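# Retrieve red block from under cabinet onto teal square

## Task

Pull the red block out from beneath the cabinet and leave it resting flat on the table, entirely within the teal square. The cabinet must finish in its original position, neither rotated nor tipped over. None of this counts if the robot is still what holds it in place at the end.

## Robot and tools

Robot: one 6-joint arm with a two-finger parallel gripper. Joint ranges in rad, base to hand: waist -6.283 to 6.283, shoulder -2.059 to 2.094, elbow -3.927 to 0.192, forearm roll -6.283 to 6.283, wrist pitch -1.693 to 3.142, wrist roll -6.283 to 6.283. Each joint target moves at up to 3.14 rad/s, reaches that speed after 0.16 s, and all joints finish together. The elbow never quite straightens.

Frame: every pose is in the scene frame. The origin sits on the table surface directly under the arm base, +z is up, and +y is to the left when facing along +x. The base itself may be tilted relative to the table. Gripper axes: the fingers extend along the gripper's +z and close along its y. end_effector_position is the point between the pads when they are shut, roughly 2 cm short of the tips; closing moves the tips about 10 mm further along +z.

A row is 8 numbers: x, y, z, qw, qx, qy, qz, opening. x, y, z is an absolute position in metres and the quaternion (w first) an absolute orientation, both in the scene frame, so a row is a pose, not an offset. opening runs from -1 (shut) to +1 (0.084 m apart).

execute_actions(actions): actions is a list of actions; each action is a list of 1 to 15 rows. Each row lasts one control step of 1/30 s; if fewer than 15 rows are given, the final row repeats until 15 steps have passed. An empty list just reports state and images. An action is rejected if its target lies over 0.6 m from the gripper's position at that action's start, measured along any gripper axis. If any action is malformed, or the first one fails that test against the latest reported state, the whole call is rejected and nothing moves. Put your chosen quaternion in every row; do not echo back the reported one, which drifts.

Per-step clipping: every control step the commanded pose is limited to 70 mm and 16 degrees from the measured pose, and damped inverse kinematics follows it, favouring position over orientation. A distant target may need several actions; after an action the arm goes at most to the last clipped pose, so send the remainder next.

move(target, speed, blocking): target is one row as above. The hand follows a straight path to it, rotating the short way. speed is the path's peak in m/s, 0.002 to 0.5 (default 0.25); rotation is capped at twice that in rad/s. Paths last 0.5 to 10 s; one needing more halts short. The opening is applied when the move starts. The path ignores obstacles, the hand lags and can deviate and exceed speed, especially with a near-straight arm. Faster contact and targets set deeper past contact mean harder impacts and pushes. The move finishes when hand and fingers settle, or 5 s after the path ends. Its result adds a move: line: done (settled near target), off_target, moving, held (final step blocked) or fault, plus limits (paced = pose was clipped; held = some steps blocked, after which the arm may surge) and distance from target. blocking=false returns after 0.5 s while motion continues; until a result shows it ended, further moves and execute_actions are refused, so use wait or stop.

wait(seconds): 0 to 10; the arm keeps its last command, and a running move returns early if it ends. stop(): brakes the current move, needing more room at higher speed; fingers keep moving. zoom_image(camera, region): region is [x0, y0, x1, y1] in pixels of that camera's last full image, top-left origin, at most 504 by 504. finished_scene(scene): give the current scene number; ends it permanently and reports success. Answering without any tool call ends all scenes.

Cameras, all 672x504: cam_head_left, cam_head_right, cam_high, cam_low, cam_wrist. Pinhole-plus-radial calibration (K, D, T_world_to_cam) is provided; fixed cameras may be off by up to about 2.3 degrees and 9 mm, and the wrist camera's pose is derived from joint readings.

Results: a state line with gripper pose and linear/angular velocities (printed position is less reliable at long reach); a Hand target line showing where the controller is heading; grip_measured, the actual finger opening on the command scale; joint torques (total drive output with per-unit offset, scale and noise, nonzero even in free air); step readings of position from calls that ran actions, with HELD marking steps partly blocked. A pose unreachable line means the clearance check, which treats the base mount as arm, altered or blocked the command.

Gripping: to hold something, command an opening clearly below grip_measured; a bigger gap squeezes harder, up to about 24 N per pad on objects up to about 6 cm wide. Fast closing can squeeze harder, sometimes forcing the fingers apart.

Hazards: joint load limits are 47.5 N m (waist, shoulder), 28.5 (elbow, forearm roll), 19 (wrist pitch, wrist roll), including carried weight. Reaching one triggers a torque fault: the joint backs off, the arm holds for 10 s and the rest of the call is skipped. Sustained loads heat motors; a MOTOR HOT warning appears at 65 °C, and at 80 °C the brakes lock until cooled (OVER-TEMPERATURE FAULT). A blocked arm tends to keep pushing until given a new command. Occasional disturbances may pull a held part or shove a loose object. Never drop, slam or knock anything, and never let anything leave the table; keep the cabinet from shifting, turning or tipping.

Each tool is called after "Request:" as name(argument=value, ...), one argument or row to a line, values as JSON.

## Session

Request:
execute_actions(
  actions=[],
)

Scene clock: 0.00 s.
end_effector_position=(+0.8073, -0.0845, +0.2679) grip_measured=+1.00 end_effector_quat_wxyz=(-0.536, +0.676, +0.141, +0.486) end_effector_velocity=(+0.000, +0.000, -0.000) end_effector_angular_velocity=(+0.001, +0.000, +0.000)
Joint positions: [-0.857  0.924 -2.042  2.418  2.218 -1.461  0.084]
Joint velocities: [ 0.001  0.    -0.     0.     0.    -0.    -0.   ]
Joint torques (N m, as the arm reports them, + toward a larger angle): no reading
Motor temperatures (°C, as the motors report them): [32 31 35 34 36 35]
Hand target: +0.807, -0.085, +0.268; -0.536, +0.676, +0.141, +0.486

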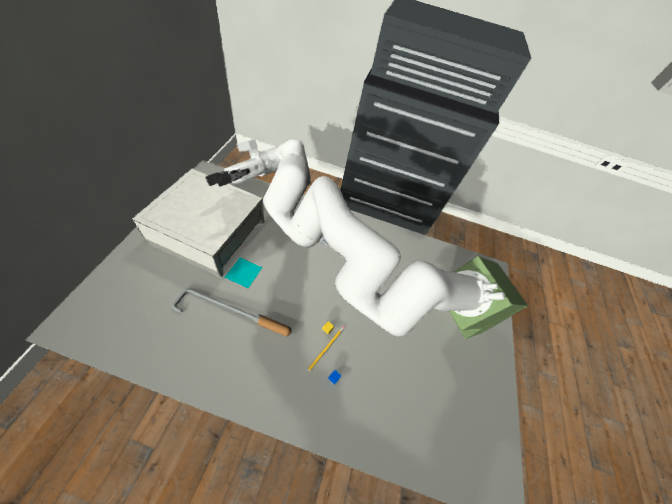

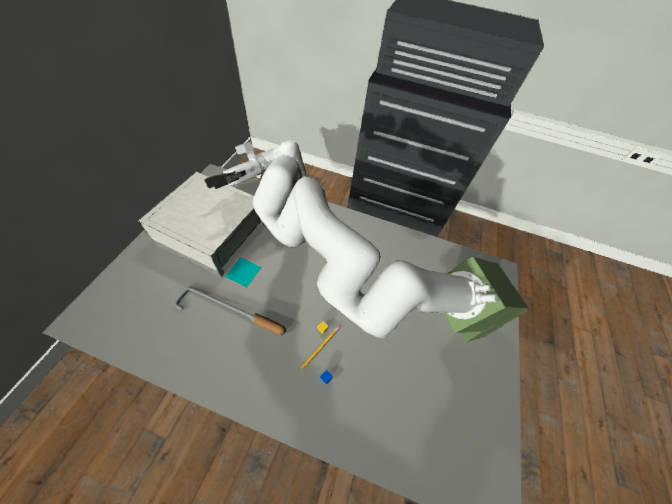

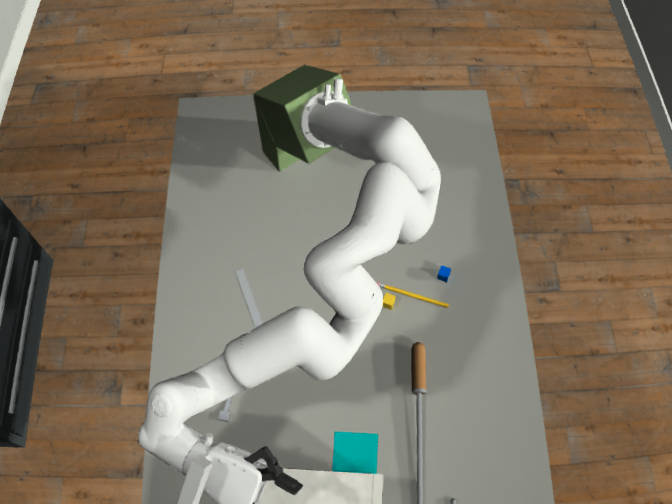

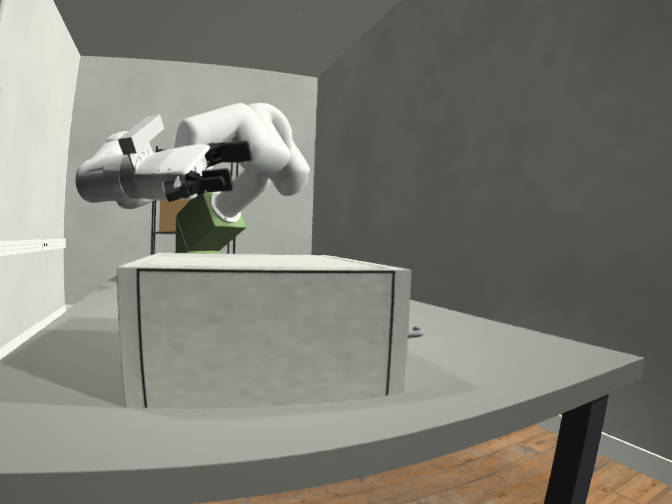

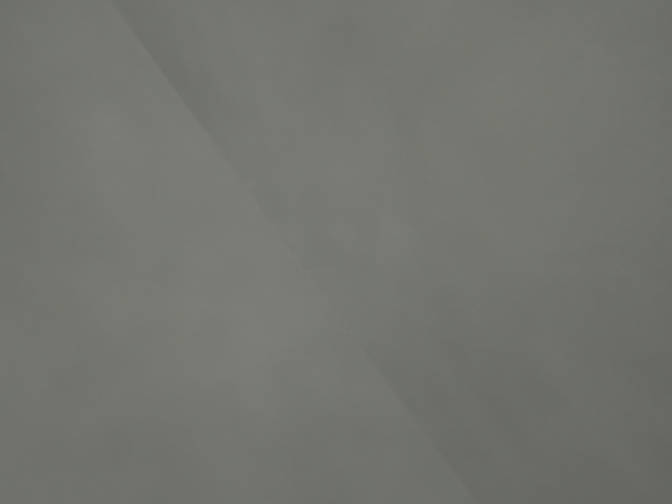

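Request:
zoom_image(
  camera="cam_head_left",
  region=[110, 130, 370, 400],
)

Request:
zoom_image(
  camera="cam_high",
  region=[130, 250, 560, 504],
)

Region (110, 130, 370, 400) of cam_head_left's 672x504 image, scaled by 1.867, with more detail than that image has; it fills the left 485 columns of this view, and the rest is white.

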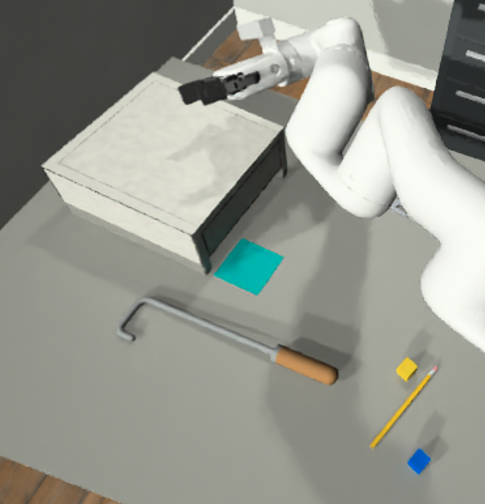

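Region (130, 250, 560, 504) of cam_high's 672x504 image, scaled by 1.172, with more detail than that image has; it fills the top 298 rows of this view, and the rest is white.

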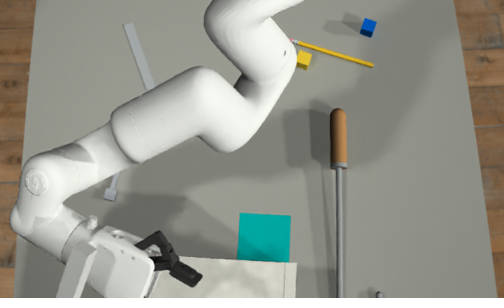

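Request:
move(
  target=[0.52, -0.03, 0.26, 0.676, 0, 0.737, 0, 1],
  speed=0.3,
)

Scene clock: 26.53 s.
end_effector_position=(+0.5207, -0.0302, +0.2601) grip_measured=+1.00 end_effector_quat_wxyz=(+0.677, +0.000, +0.736, +0.001) end_effector_velocity=(-0.001, -0.000, -0.001) end_effector_angular_velocity=(+0.005, +0.009, -0.004)
Joint positions: [-0.718 -0.198 -0.04   2.875  2.043  0.788  0.084]
Joint velocities: [-0.004 -0.007  0.004 -0.007 -0.012  0.006  0.   ]
Joint torques (N m, as the arm reports them, + toward a larger angle): [-7.33 -8.94 -0.28  0.95  0.97  0.07]
Motor temperatures (°C, as the motors report them): [34 32 36 34 36 35]
Hand target: +0.521, -0.030, +0.260; +0.676, +0.001, +0.737, +0.001
Off the commanded pose: 0.001 m, 0 deg.
move: done
camera_calibration (this result's frames):
cam_wrist: T_world_to_cam=[[0.00954529, 0.999936, 0.00611101, 0.0569773], [0.110862, -0.00713185, 0.99381, -0.244736], [0.99379, -0.00880873, -0.110923, -0.359842], [0, 0, 0, 1]] pos_world=[0.384195, -0.0618888, 0.202958]

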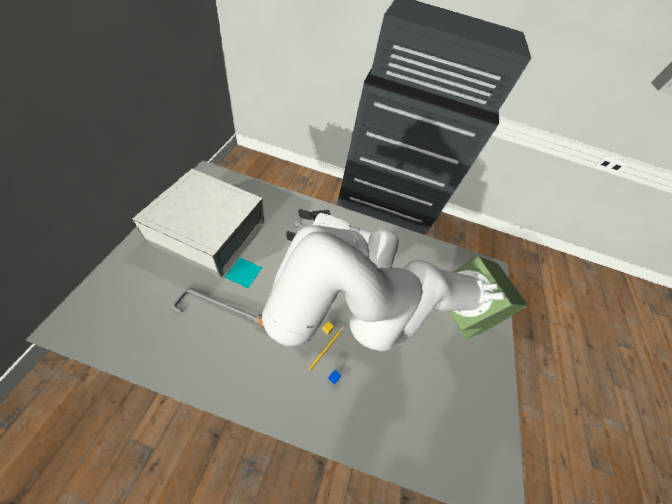

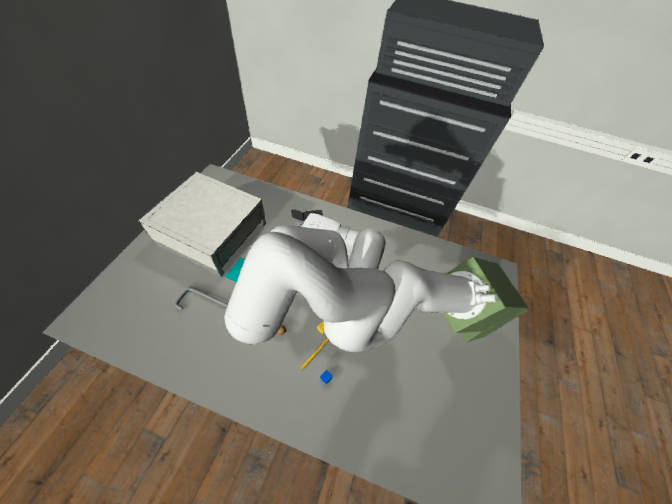

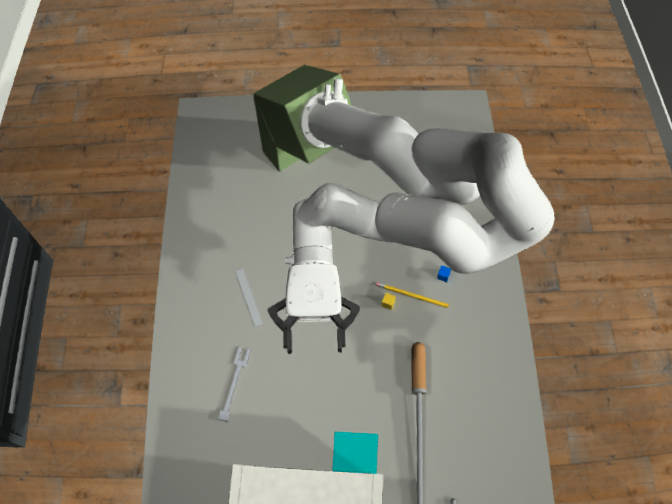

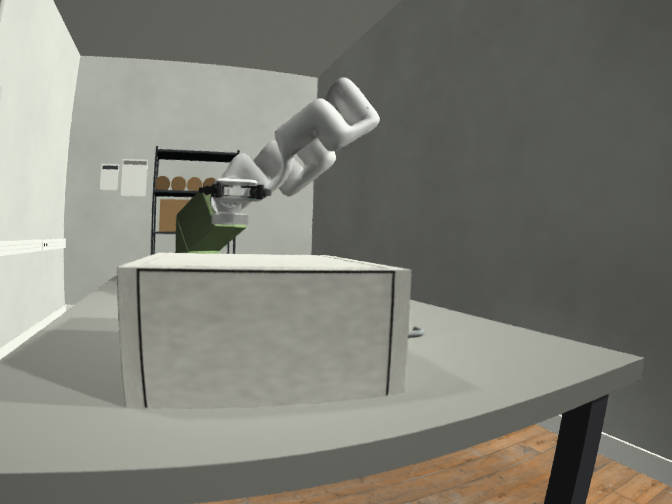

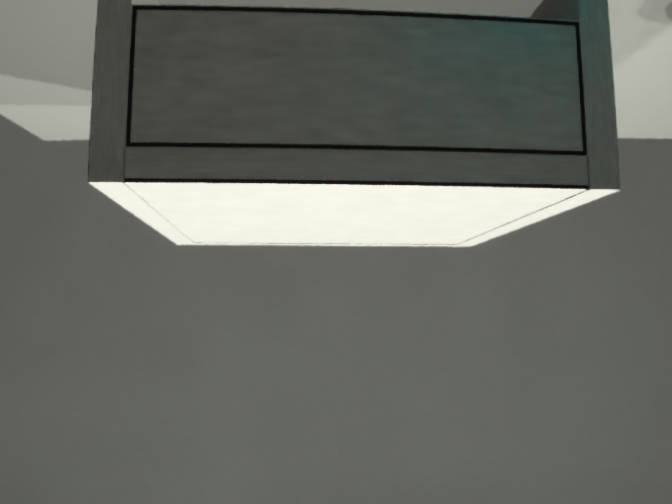

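Request:
move(
  target=[0.54, -0.03, 0.11, 0.69, 0, 0.724, 0, 1],
  speed=0.2,
)

Scene clock: 29.17 s.
end_effector_position=(+0.5397, -0.0298, +0.1100) grip_measured=+1.00 end_effector_quat_wxyz=(+0.690, +0.000, +0.724, +0.000) end_effector_velocity=(+0.000, -0.001, -0.001) end_effector_angular_velocity=(-0.001, -0.003, -0.001)
Joint positions: [-0.204  0.394 -0.434  3.367  2.26   0.715  0.084]
Joint velocities: [ 0.003  0.005 -0.005  0.006  0.001  0.001  0.   ]
Joint torques (N m, as the arm reports them, + toward a larger angle): [ -9.28 -15.59   6.23   1.09   1.23   0.1 ]
Motor temperatures (°C, as the motors report them): [33 32 36 34 36 35]
Hand target: +0.540, -0.030, +0.110; +0.690, +0.000, +0.724, +0.000
Off the commanded pose: 0.000 m, 0 deg.
move: done
camera_calibration (this result's frames):
cam_wrist: T_world_to_cam=[[0.00986787, 0.999938, 0.00521501, 0.0572248], [0.0741578, -0.00593271, 0.997229, -0.0782117], [0.997198, -0.00945379, -0.0742117, -0.401299], [0, 0, 0, 1]] pos_world=[0.40541, -0.0614791, 0.0479154]

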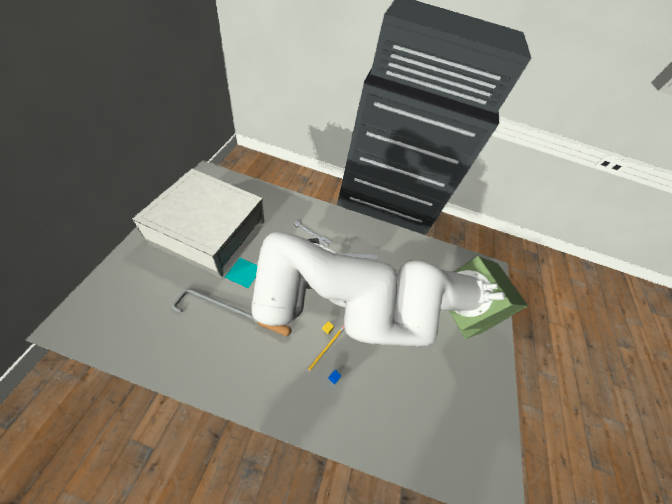

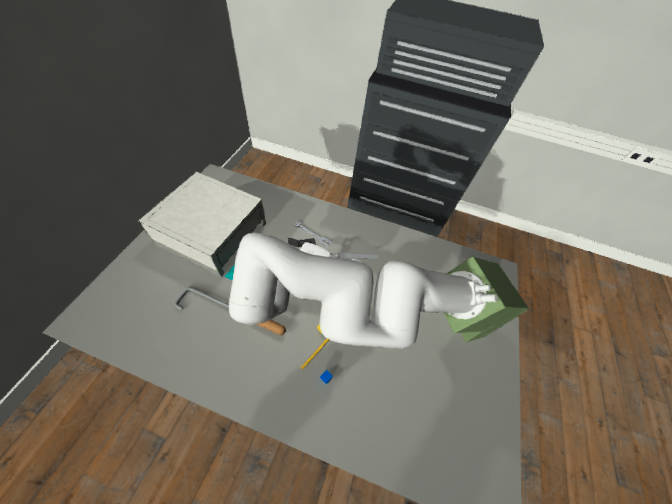

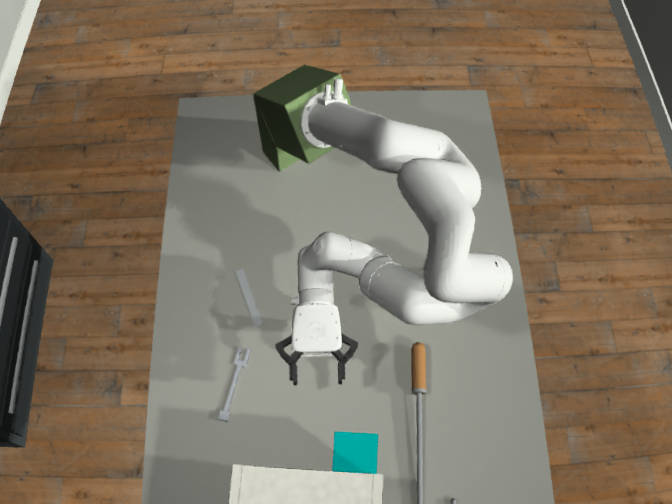

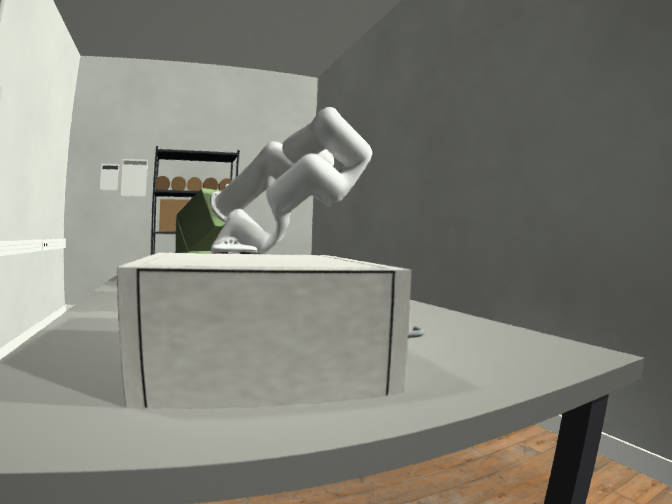

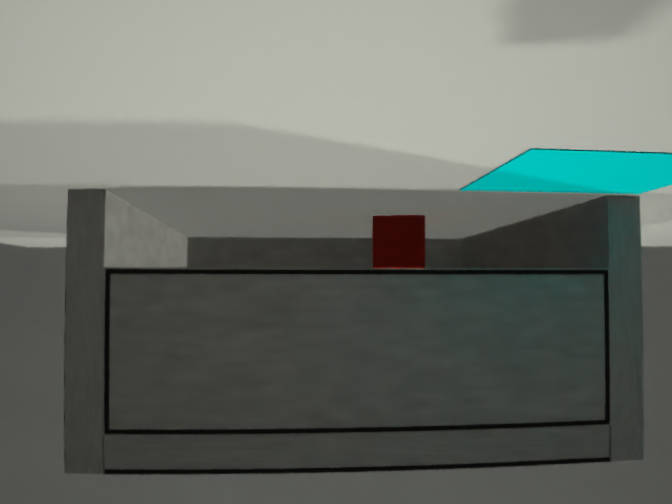

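Request:
move(
  target=[0.52, 0.186, 0.12, 0, 0.022, 0.9998, 0, 1],
  speed=0.3,
)

Scene clock: 50.43 s.
end_effector_position=(+0.5206, +0.1865, +0.1209) grip_measured=+1.00 end_effector_quat_wxyz=(+0.001, +0.023, +1.000, -0.001) end_effector_velocity=(+0.001, +0.000, +0.001) end_effector_angular_velocity=(-0.003, +0.001, -0.000)
Joint positions: [-0.01  -0.799 -0.491  0.912  0.501  2.702  0.084]
Joint velocities: [-0.001  0.    -0.004 -0.01   0.002  0.009 -0.   ]
Joint torques (N m, as the arm reports them, + toward a larger angle): [ -2.55 -20.04  -8.65  -1.13  -1.83   0.36]
Motor temperatures (°C, as the motors report them): [33 31 36 34 36 35]
Hand target: +0.521, +0.186, +0.121; +0.001, +0.022, +1.000, -0.001
Off the commanded pose: 0.001 m, 0 deg.
move: done; limits=paced
camera_calibration (this result's frames):
cam_wrist: T_world_to_cam=[[0.05036, 0.998661, -0.0118156, -0.177688], [0.998428, -0.0506329, -0.0240579, -0.435746], [-0.0246239, -0.0105855, -0.999641, 0.264678], [0, 0, 0, 1]] pos_world=[0.450527, 0.158189, 0.252]

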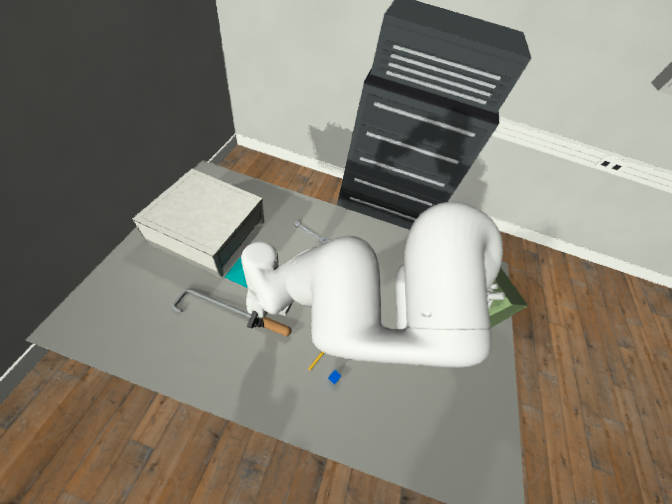

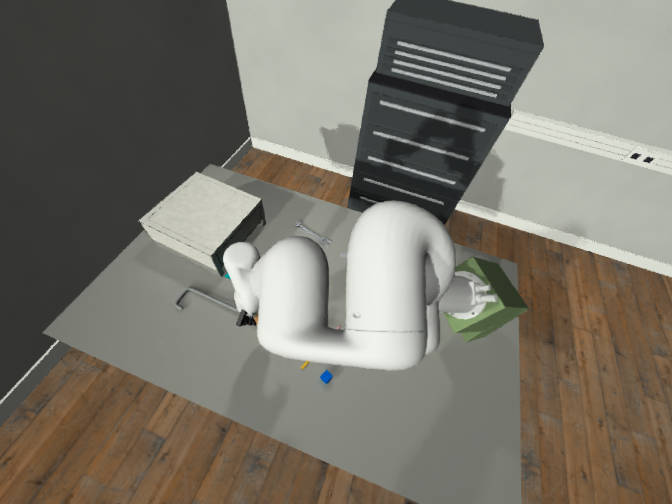

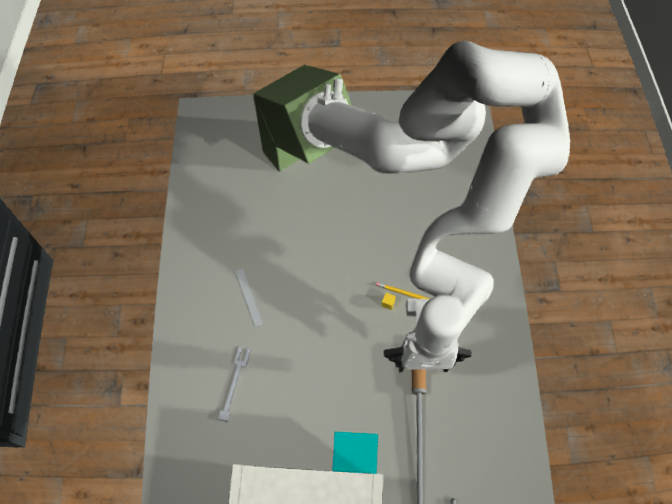

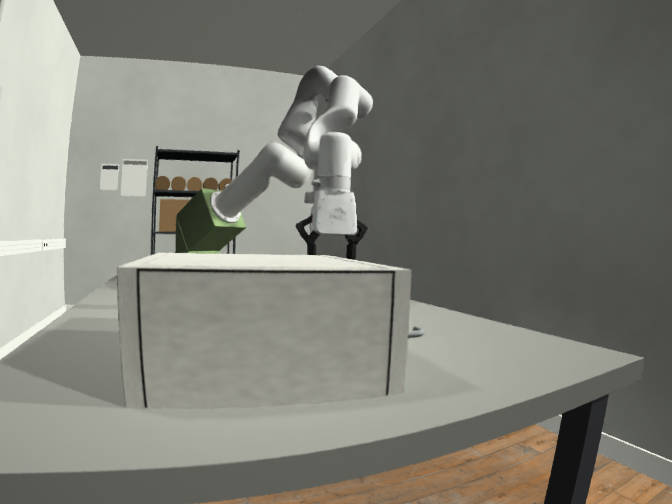

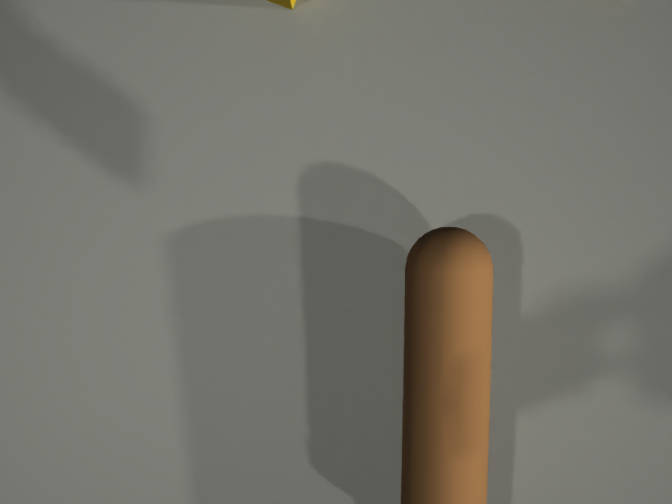

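Request:
move(
  target=[0.52, 0.19, 0.025, 0, 0.03, 0.9995, 0, 0.3],
  speed=0.12,
)

Request:
execute_actions(
  actions=[
    [[0.52,0.19,0.025,0,0.03,0.9995,0,0.1],[0.52,0.19,0.025,0,0.03,0.9995,0,0.0],[0.52,0.19,0.025,0,0.03,0.9995,0,-0.1],[0.52,0.19,0.025,0,0.03,0.9995,0,-0.15],[0.52,0.19,0.025,0,0.03,0.9995,0,-0.2],[0.52,0.19,0.025,0,0.03,0.9995,0,-0.25],[0.52,0.19,0.025,0,0.03,0.9995,0,-0.3],[0.52,0.19,0.025,0,0.03,0.9995,0,-0.4],[0.52,0.19,0.025,0,0.03,0.9995,0,-0.5],[0.52,0.19,0.025,0,0.03,0.9995,0,-0.6],[0.52,0.19,0.025,0,0.03,0.9995,0,-0.7],[0.52,0.19,0.025,0,0.03,0.9995,0,-0.8],[0.52,0.19,0.025,0,0.03,0.9995,0,-0.9],[0.52,0.19,0.025,0,0.03,0.9995,0,-1]],
  ],
)

Scene clock: 54.60 s.
end_effector_position=(+0.5201, +0.1901, +0.0250) grip_measured=+0.29 end_effector_quat_wxyz=(+0.000, +0.030, +1.000, -0.000) end_effector_velocity=(-0.001, -0.000, -0.001) end_effector_angular_velocity=(+0.001, +0.001, +0.000)
Joint positions: [ 0.179 -0.43  -0.645  1.268  0.246  2.416  0.056]
Joint velocities: [ 0.002  0.004 -0.     0.013 -0.001 -0.013  0.   ]
Joint torques (N m, as the arm reports them, + toward a larger angle): [ -3.02 -25.91  -5.1   -0.93  -2.02   0.45]
Motor temperatures (°C, as the motors report them): [33 31 36 34 36 35]
Hand target: +0.520, +0.190, +0.025; -0.000, +0.030, +1.000, -0.000
Off the commanded pose: 0.000 m, 0 deg.
move: done
camera_calibration (this result's frames):
cam_wrist: T_world_to_cam=[[0.0652205, 0.997826, -0.00949791, -0.190048], [0.99751, -0.0654499, -0.0262627, -0.434067], [-0.0268272, -0.0077614, -0.99961, 0.169426], [0, 0, 0, 1]] pos_world=[0.449927, 0.16254, 0.156155]

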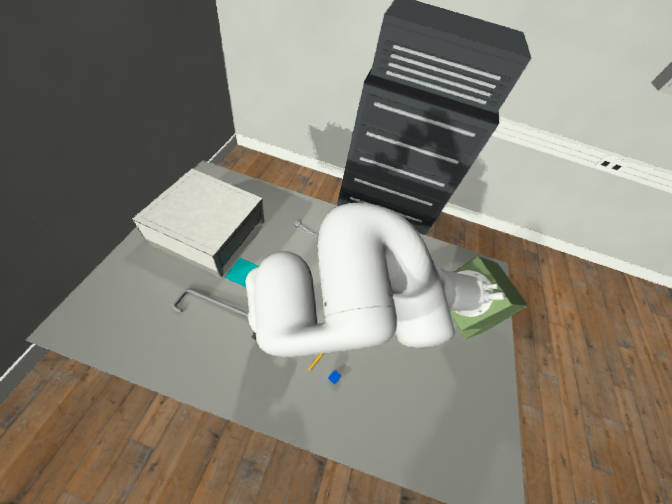

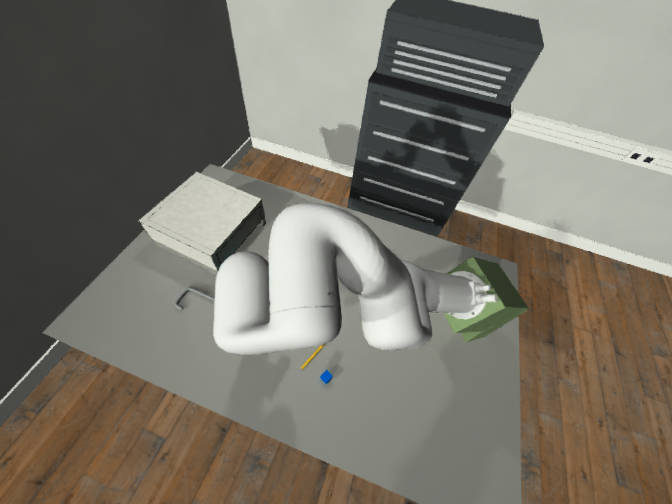

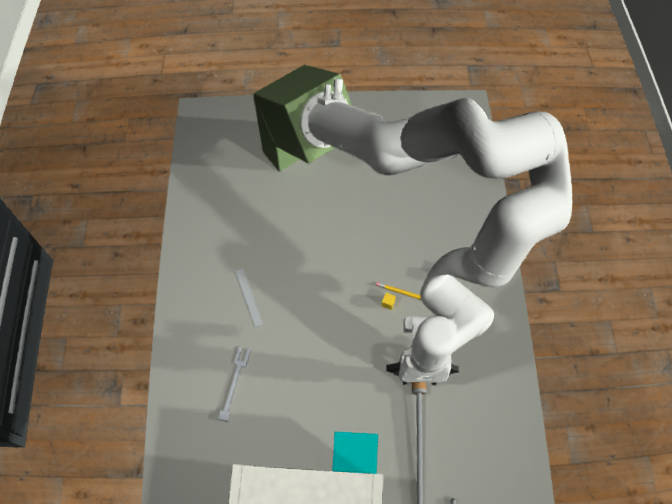

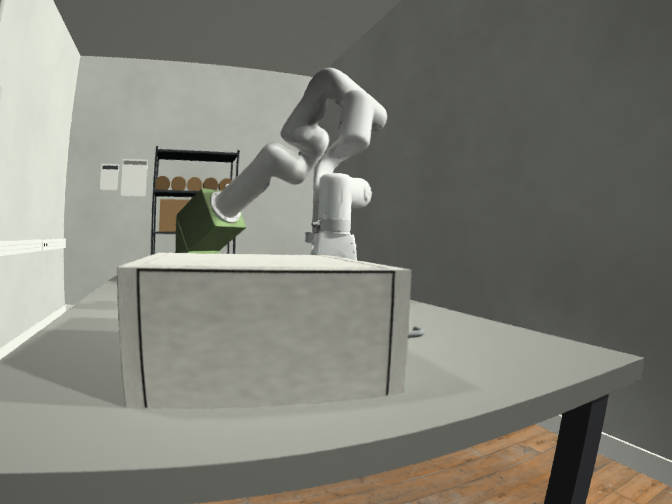

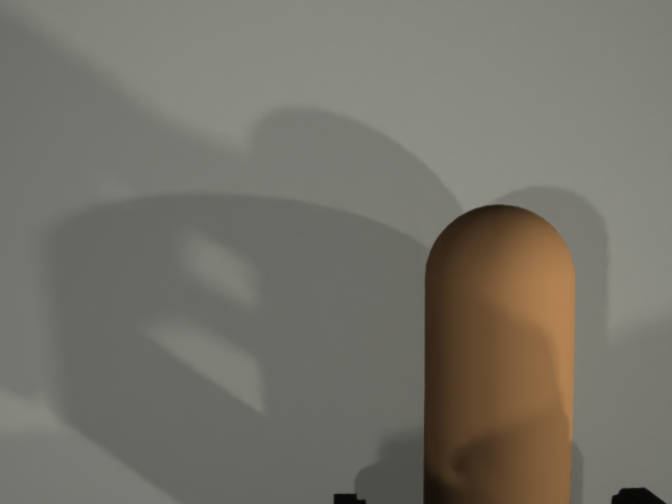

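Scene clock: 55.10 s.
end_effector_position=(+0.5200, +0.1900, +0.0251) grip_measured=-0.32 end_effector_quat_wxyz=(+0.000, +0.030, +1.000, -0.000) end_effector_velocity=(+0.000, -0.000, -0.000) end_effector_angular_velocity=(-0.000, +0.000, -0.000)
Joint positions: [ 0.179 -0.43  -0.645  1.268  0.246  2.416  0.03 ]
Joint velocities: [-0.  0. -0.  0.  0.  0.  0.]
Joint torques (N m, as the arm reports them, + toward a larger angle): [ -3.44 -24.78  -5.04  -0.81  -1.92   0.09]
Motor temperatures (°C, as the motors report them): [33 31 36 34 36 35]
Hand target: +0.520, +0.190, +0.025; -0.000, +0.030, +1.000, -0.000
Off the commanded pose: 0.000 m, 0 deg.
Step readings (end_effector_position):
0: (+0.5201, +0.1901, +0.0250)
1: (+0.5201, +0.1901, +0.0250)
2: (+0.5201, +0.1900, +0.0250)
4: (+0.5201, +0.1900, +0.0251)
8: (+0.5201, +0.1900, +0.0251)
15: end_effector_position above
camera_calibration (this result's frames):
cam_wrist: T_world_to_cam=[[0.0653085, 0.99782, -0.00943811, -0.189995], [0.9975, -0.0655374, -0.0264193, -0.433958], [-0.0269802, -0.00768911, -0.999606, 0.169544], [0, 0, 0, 1]] pos_world=[0.449856, 0.162444, 0.15622]

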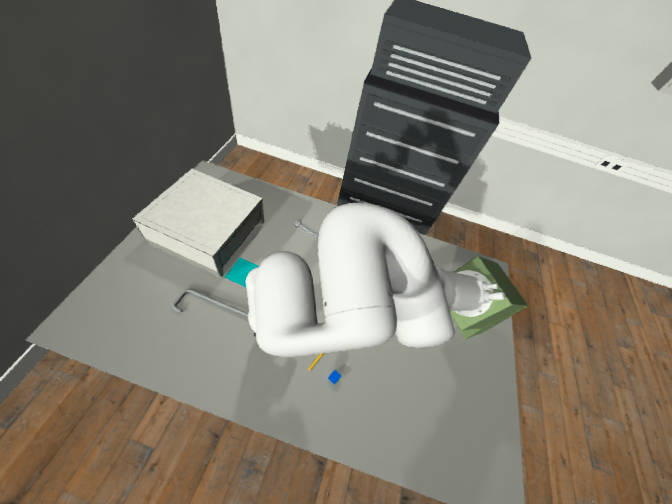

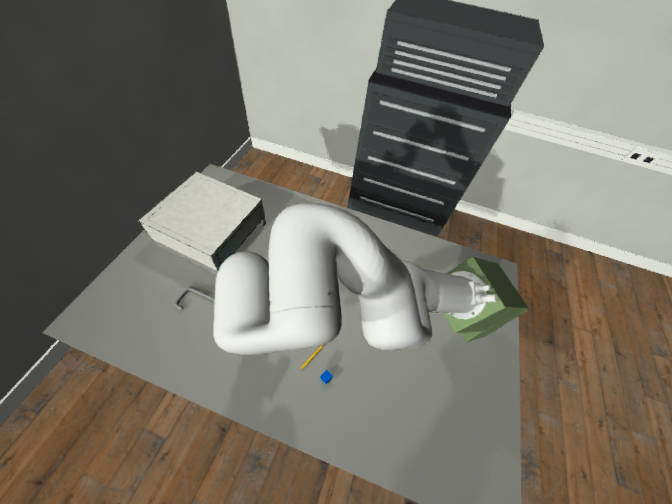

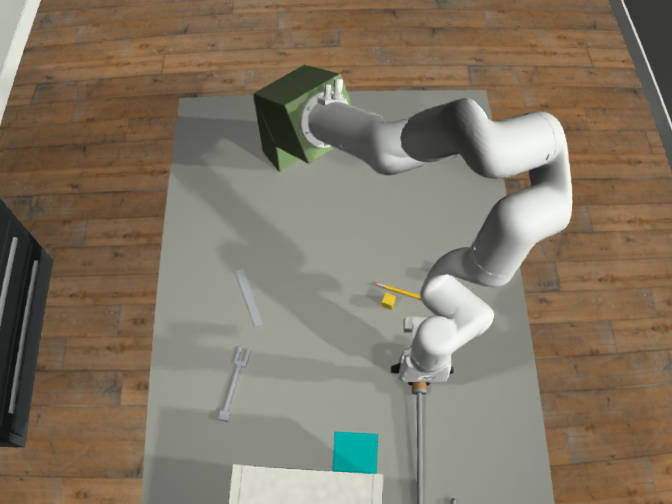

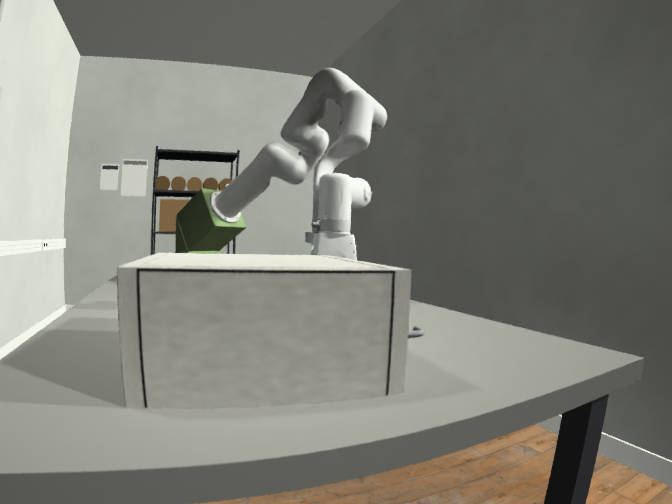

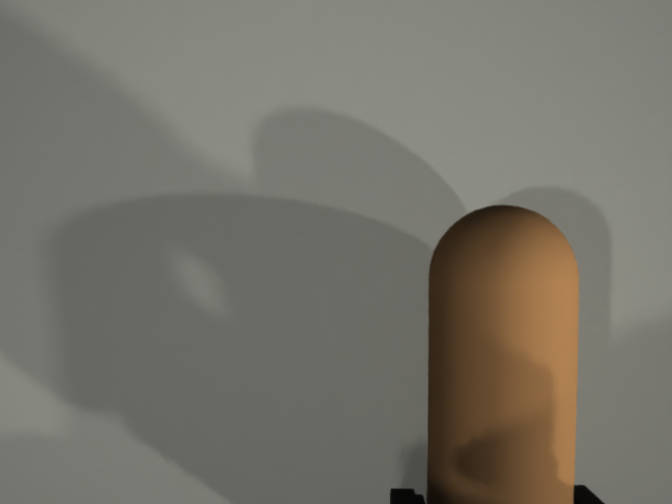

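Request:
move(
  target=[0.39, 0.17, 0.075, 0, 0.03, 0.9995, 0, -1],
  speed=0.12,
)

Scene clock: 58.17 s.
end_effector_position=(+0.3904, +0.1702, +0.0751) grip_measured=-0.32 end_effector_quat_wxyz=(+0.000, +0.030, +1.000, +0.000) end_effector_velocity=(-0.002, -0.001, +0.001) end_effector_angular_velocity=(-0.004, +0.006, -0.002)
Joint positions: [ 0.374 -0.833 -0.191  1.465  0.071  2.315  0.03 ]
Joint velocities: [-0.001 -0.01   0.013 -0.053  0.001  0.054  0.   ]
Joint torques (N m, as the arm reports them, + toward a larger angle): [ -1.84 -15.6   -4.25  -1.11  -2.14  -0.04]
Motor temperatures (°C, as the motors report them): [33 31 36 34 36 35]
Hand target: +0.390, +0.170, +0.075; +0.000, +0.030, +1.000, +0.000
Off the commanded pose: 0.000 m, 0 deg.
move: done
camera_calibration (this result's frames):
cam_wrist: T_world_to_cam=[[0.0652819, 0.997828, -0.00884017, -0.161383], [0.997521, -0.0654899, -0.0257391, -0.304644], [-0.0262621, -0.00713796, -0.99963, 0.215501], [0, 0, 0, 1]] pos_world=[0.320084, 0.14262, 0.206153]

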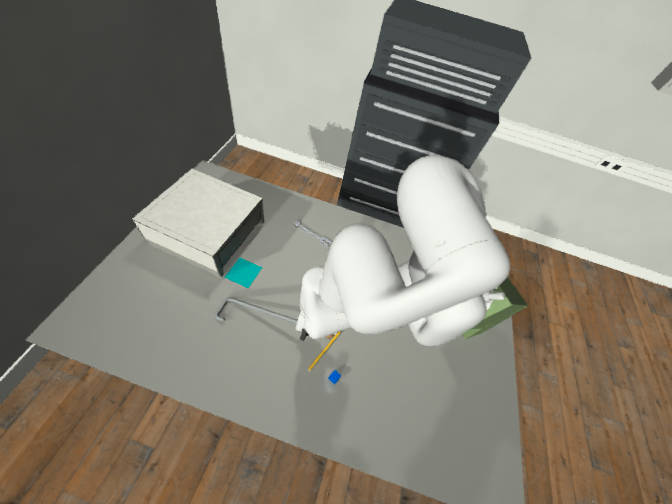

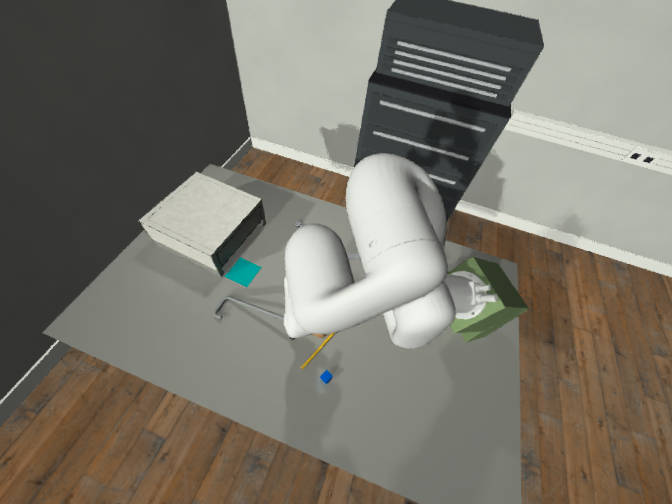

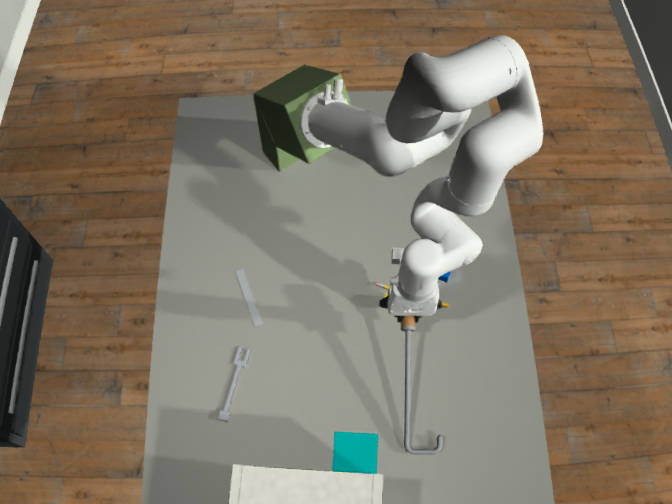

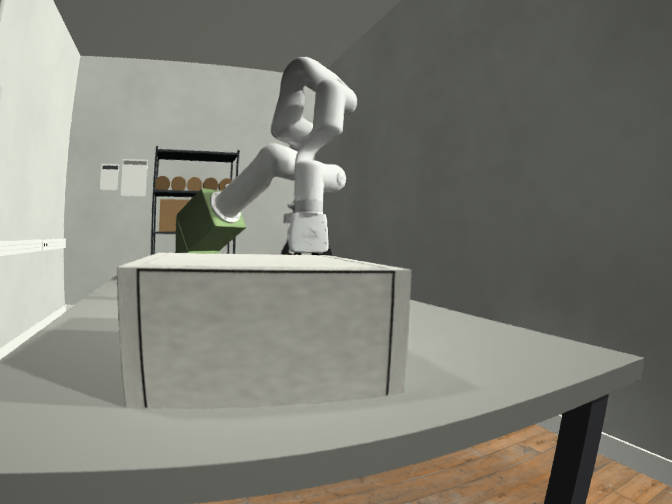

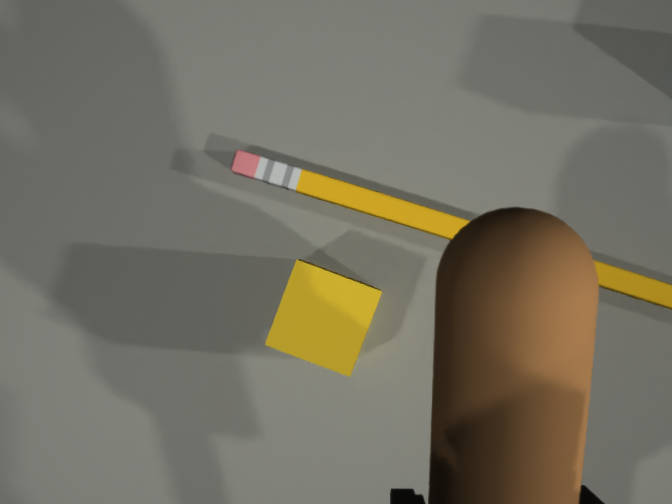

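Request:
move(
  target=[0.39, -0.113, 0.03, 0, 0.03, 0.9995, 0, -1],
  speed=0.12,
)

Scene clock: 64.60 s.
end_effector_position=(+0.3895, -0.1139, +0.0298) grip_measured=-0.32 end_effector_quat_wxyz=(-0.001, +0.030, +1.000, -0.000) end_effector_velocity=(+0.001, -0.001, +0.000) end_effector_angular_velocity=(-0.001, -0.001, +0.001)
Joint positions: [-0.632  0.104 -0.598  1.698  0.862  1.267  0.03 ]
Joint velocities: [-0.002  0.002 -0.003 -0.001  0.001 -0.001  0.   ]
Joint torques (N m, as the arm reports them, + toward a larger angle): [-13.27 -15.37  -0.67  -1.19  -2.18   0.01]
Motor temperatures (°C, as the motors report them): [33 31 36 34 36 35]
Hand target: +0.390, -0.114, +0.030; -0.001, +0.030, +1.000, -0.000
Off the commanded pose: 0.001 m, 0 deg.
move: done
camera_calibration (this result's frames):
cam_wrist: T_world_to_cam=[[0.064646, 0.997854, -0.0103927, 0.122127], [0.997481, -0.0649196, -0.0285827, -0.32339], [-0.029196, -0.00851876, -0.999537, 0.169152], [0, 0, 0, 1]] pos_world=[0.319619, -0.141418, 0.161099]

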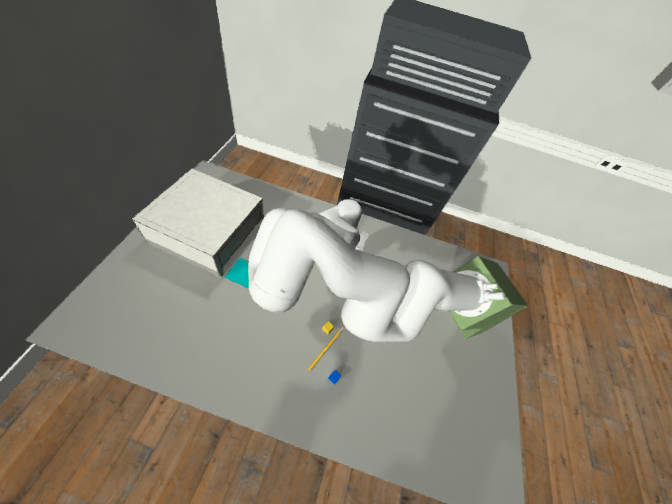

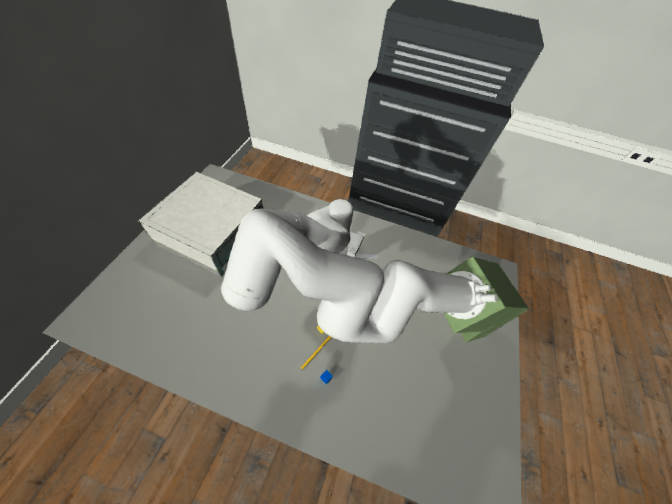

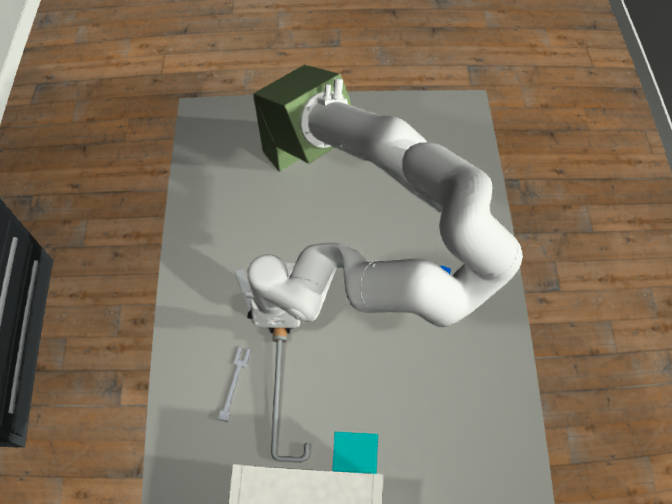

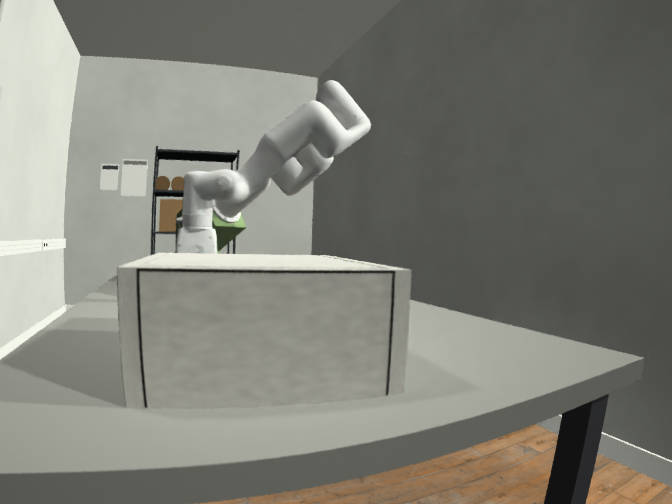

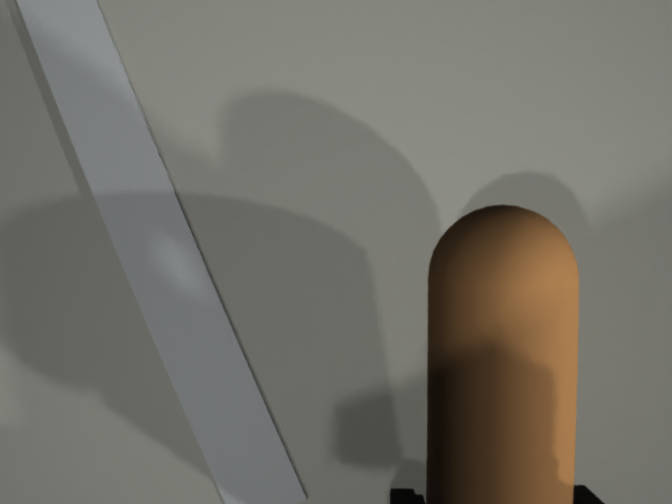

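Request:
zoom_image(
  camera="cam_high",
  region=[210, 380, 410, 504],
)

Region (210, 380, 410, 504) of cam_high's 672x504 image, scaled by 2.520, with more detail than that image has; it fills the top 312 rows of this view, and the rest is white.

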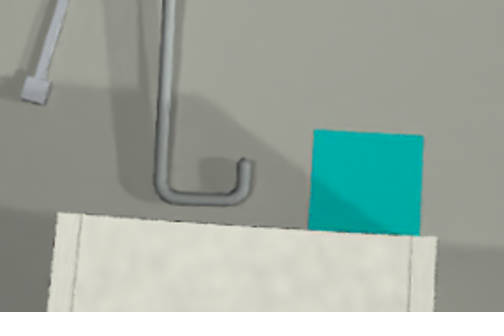

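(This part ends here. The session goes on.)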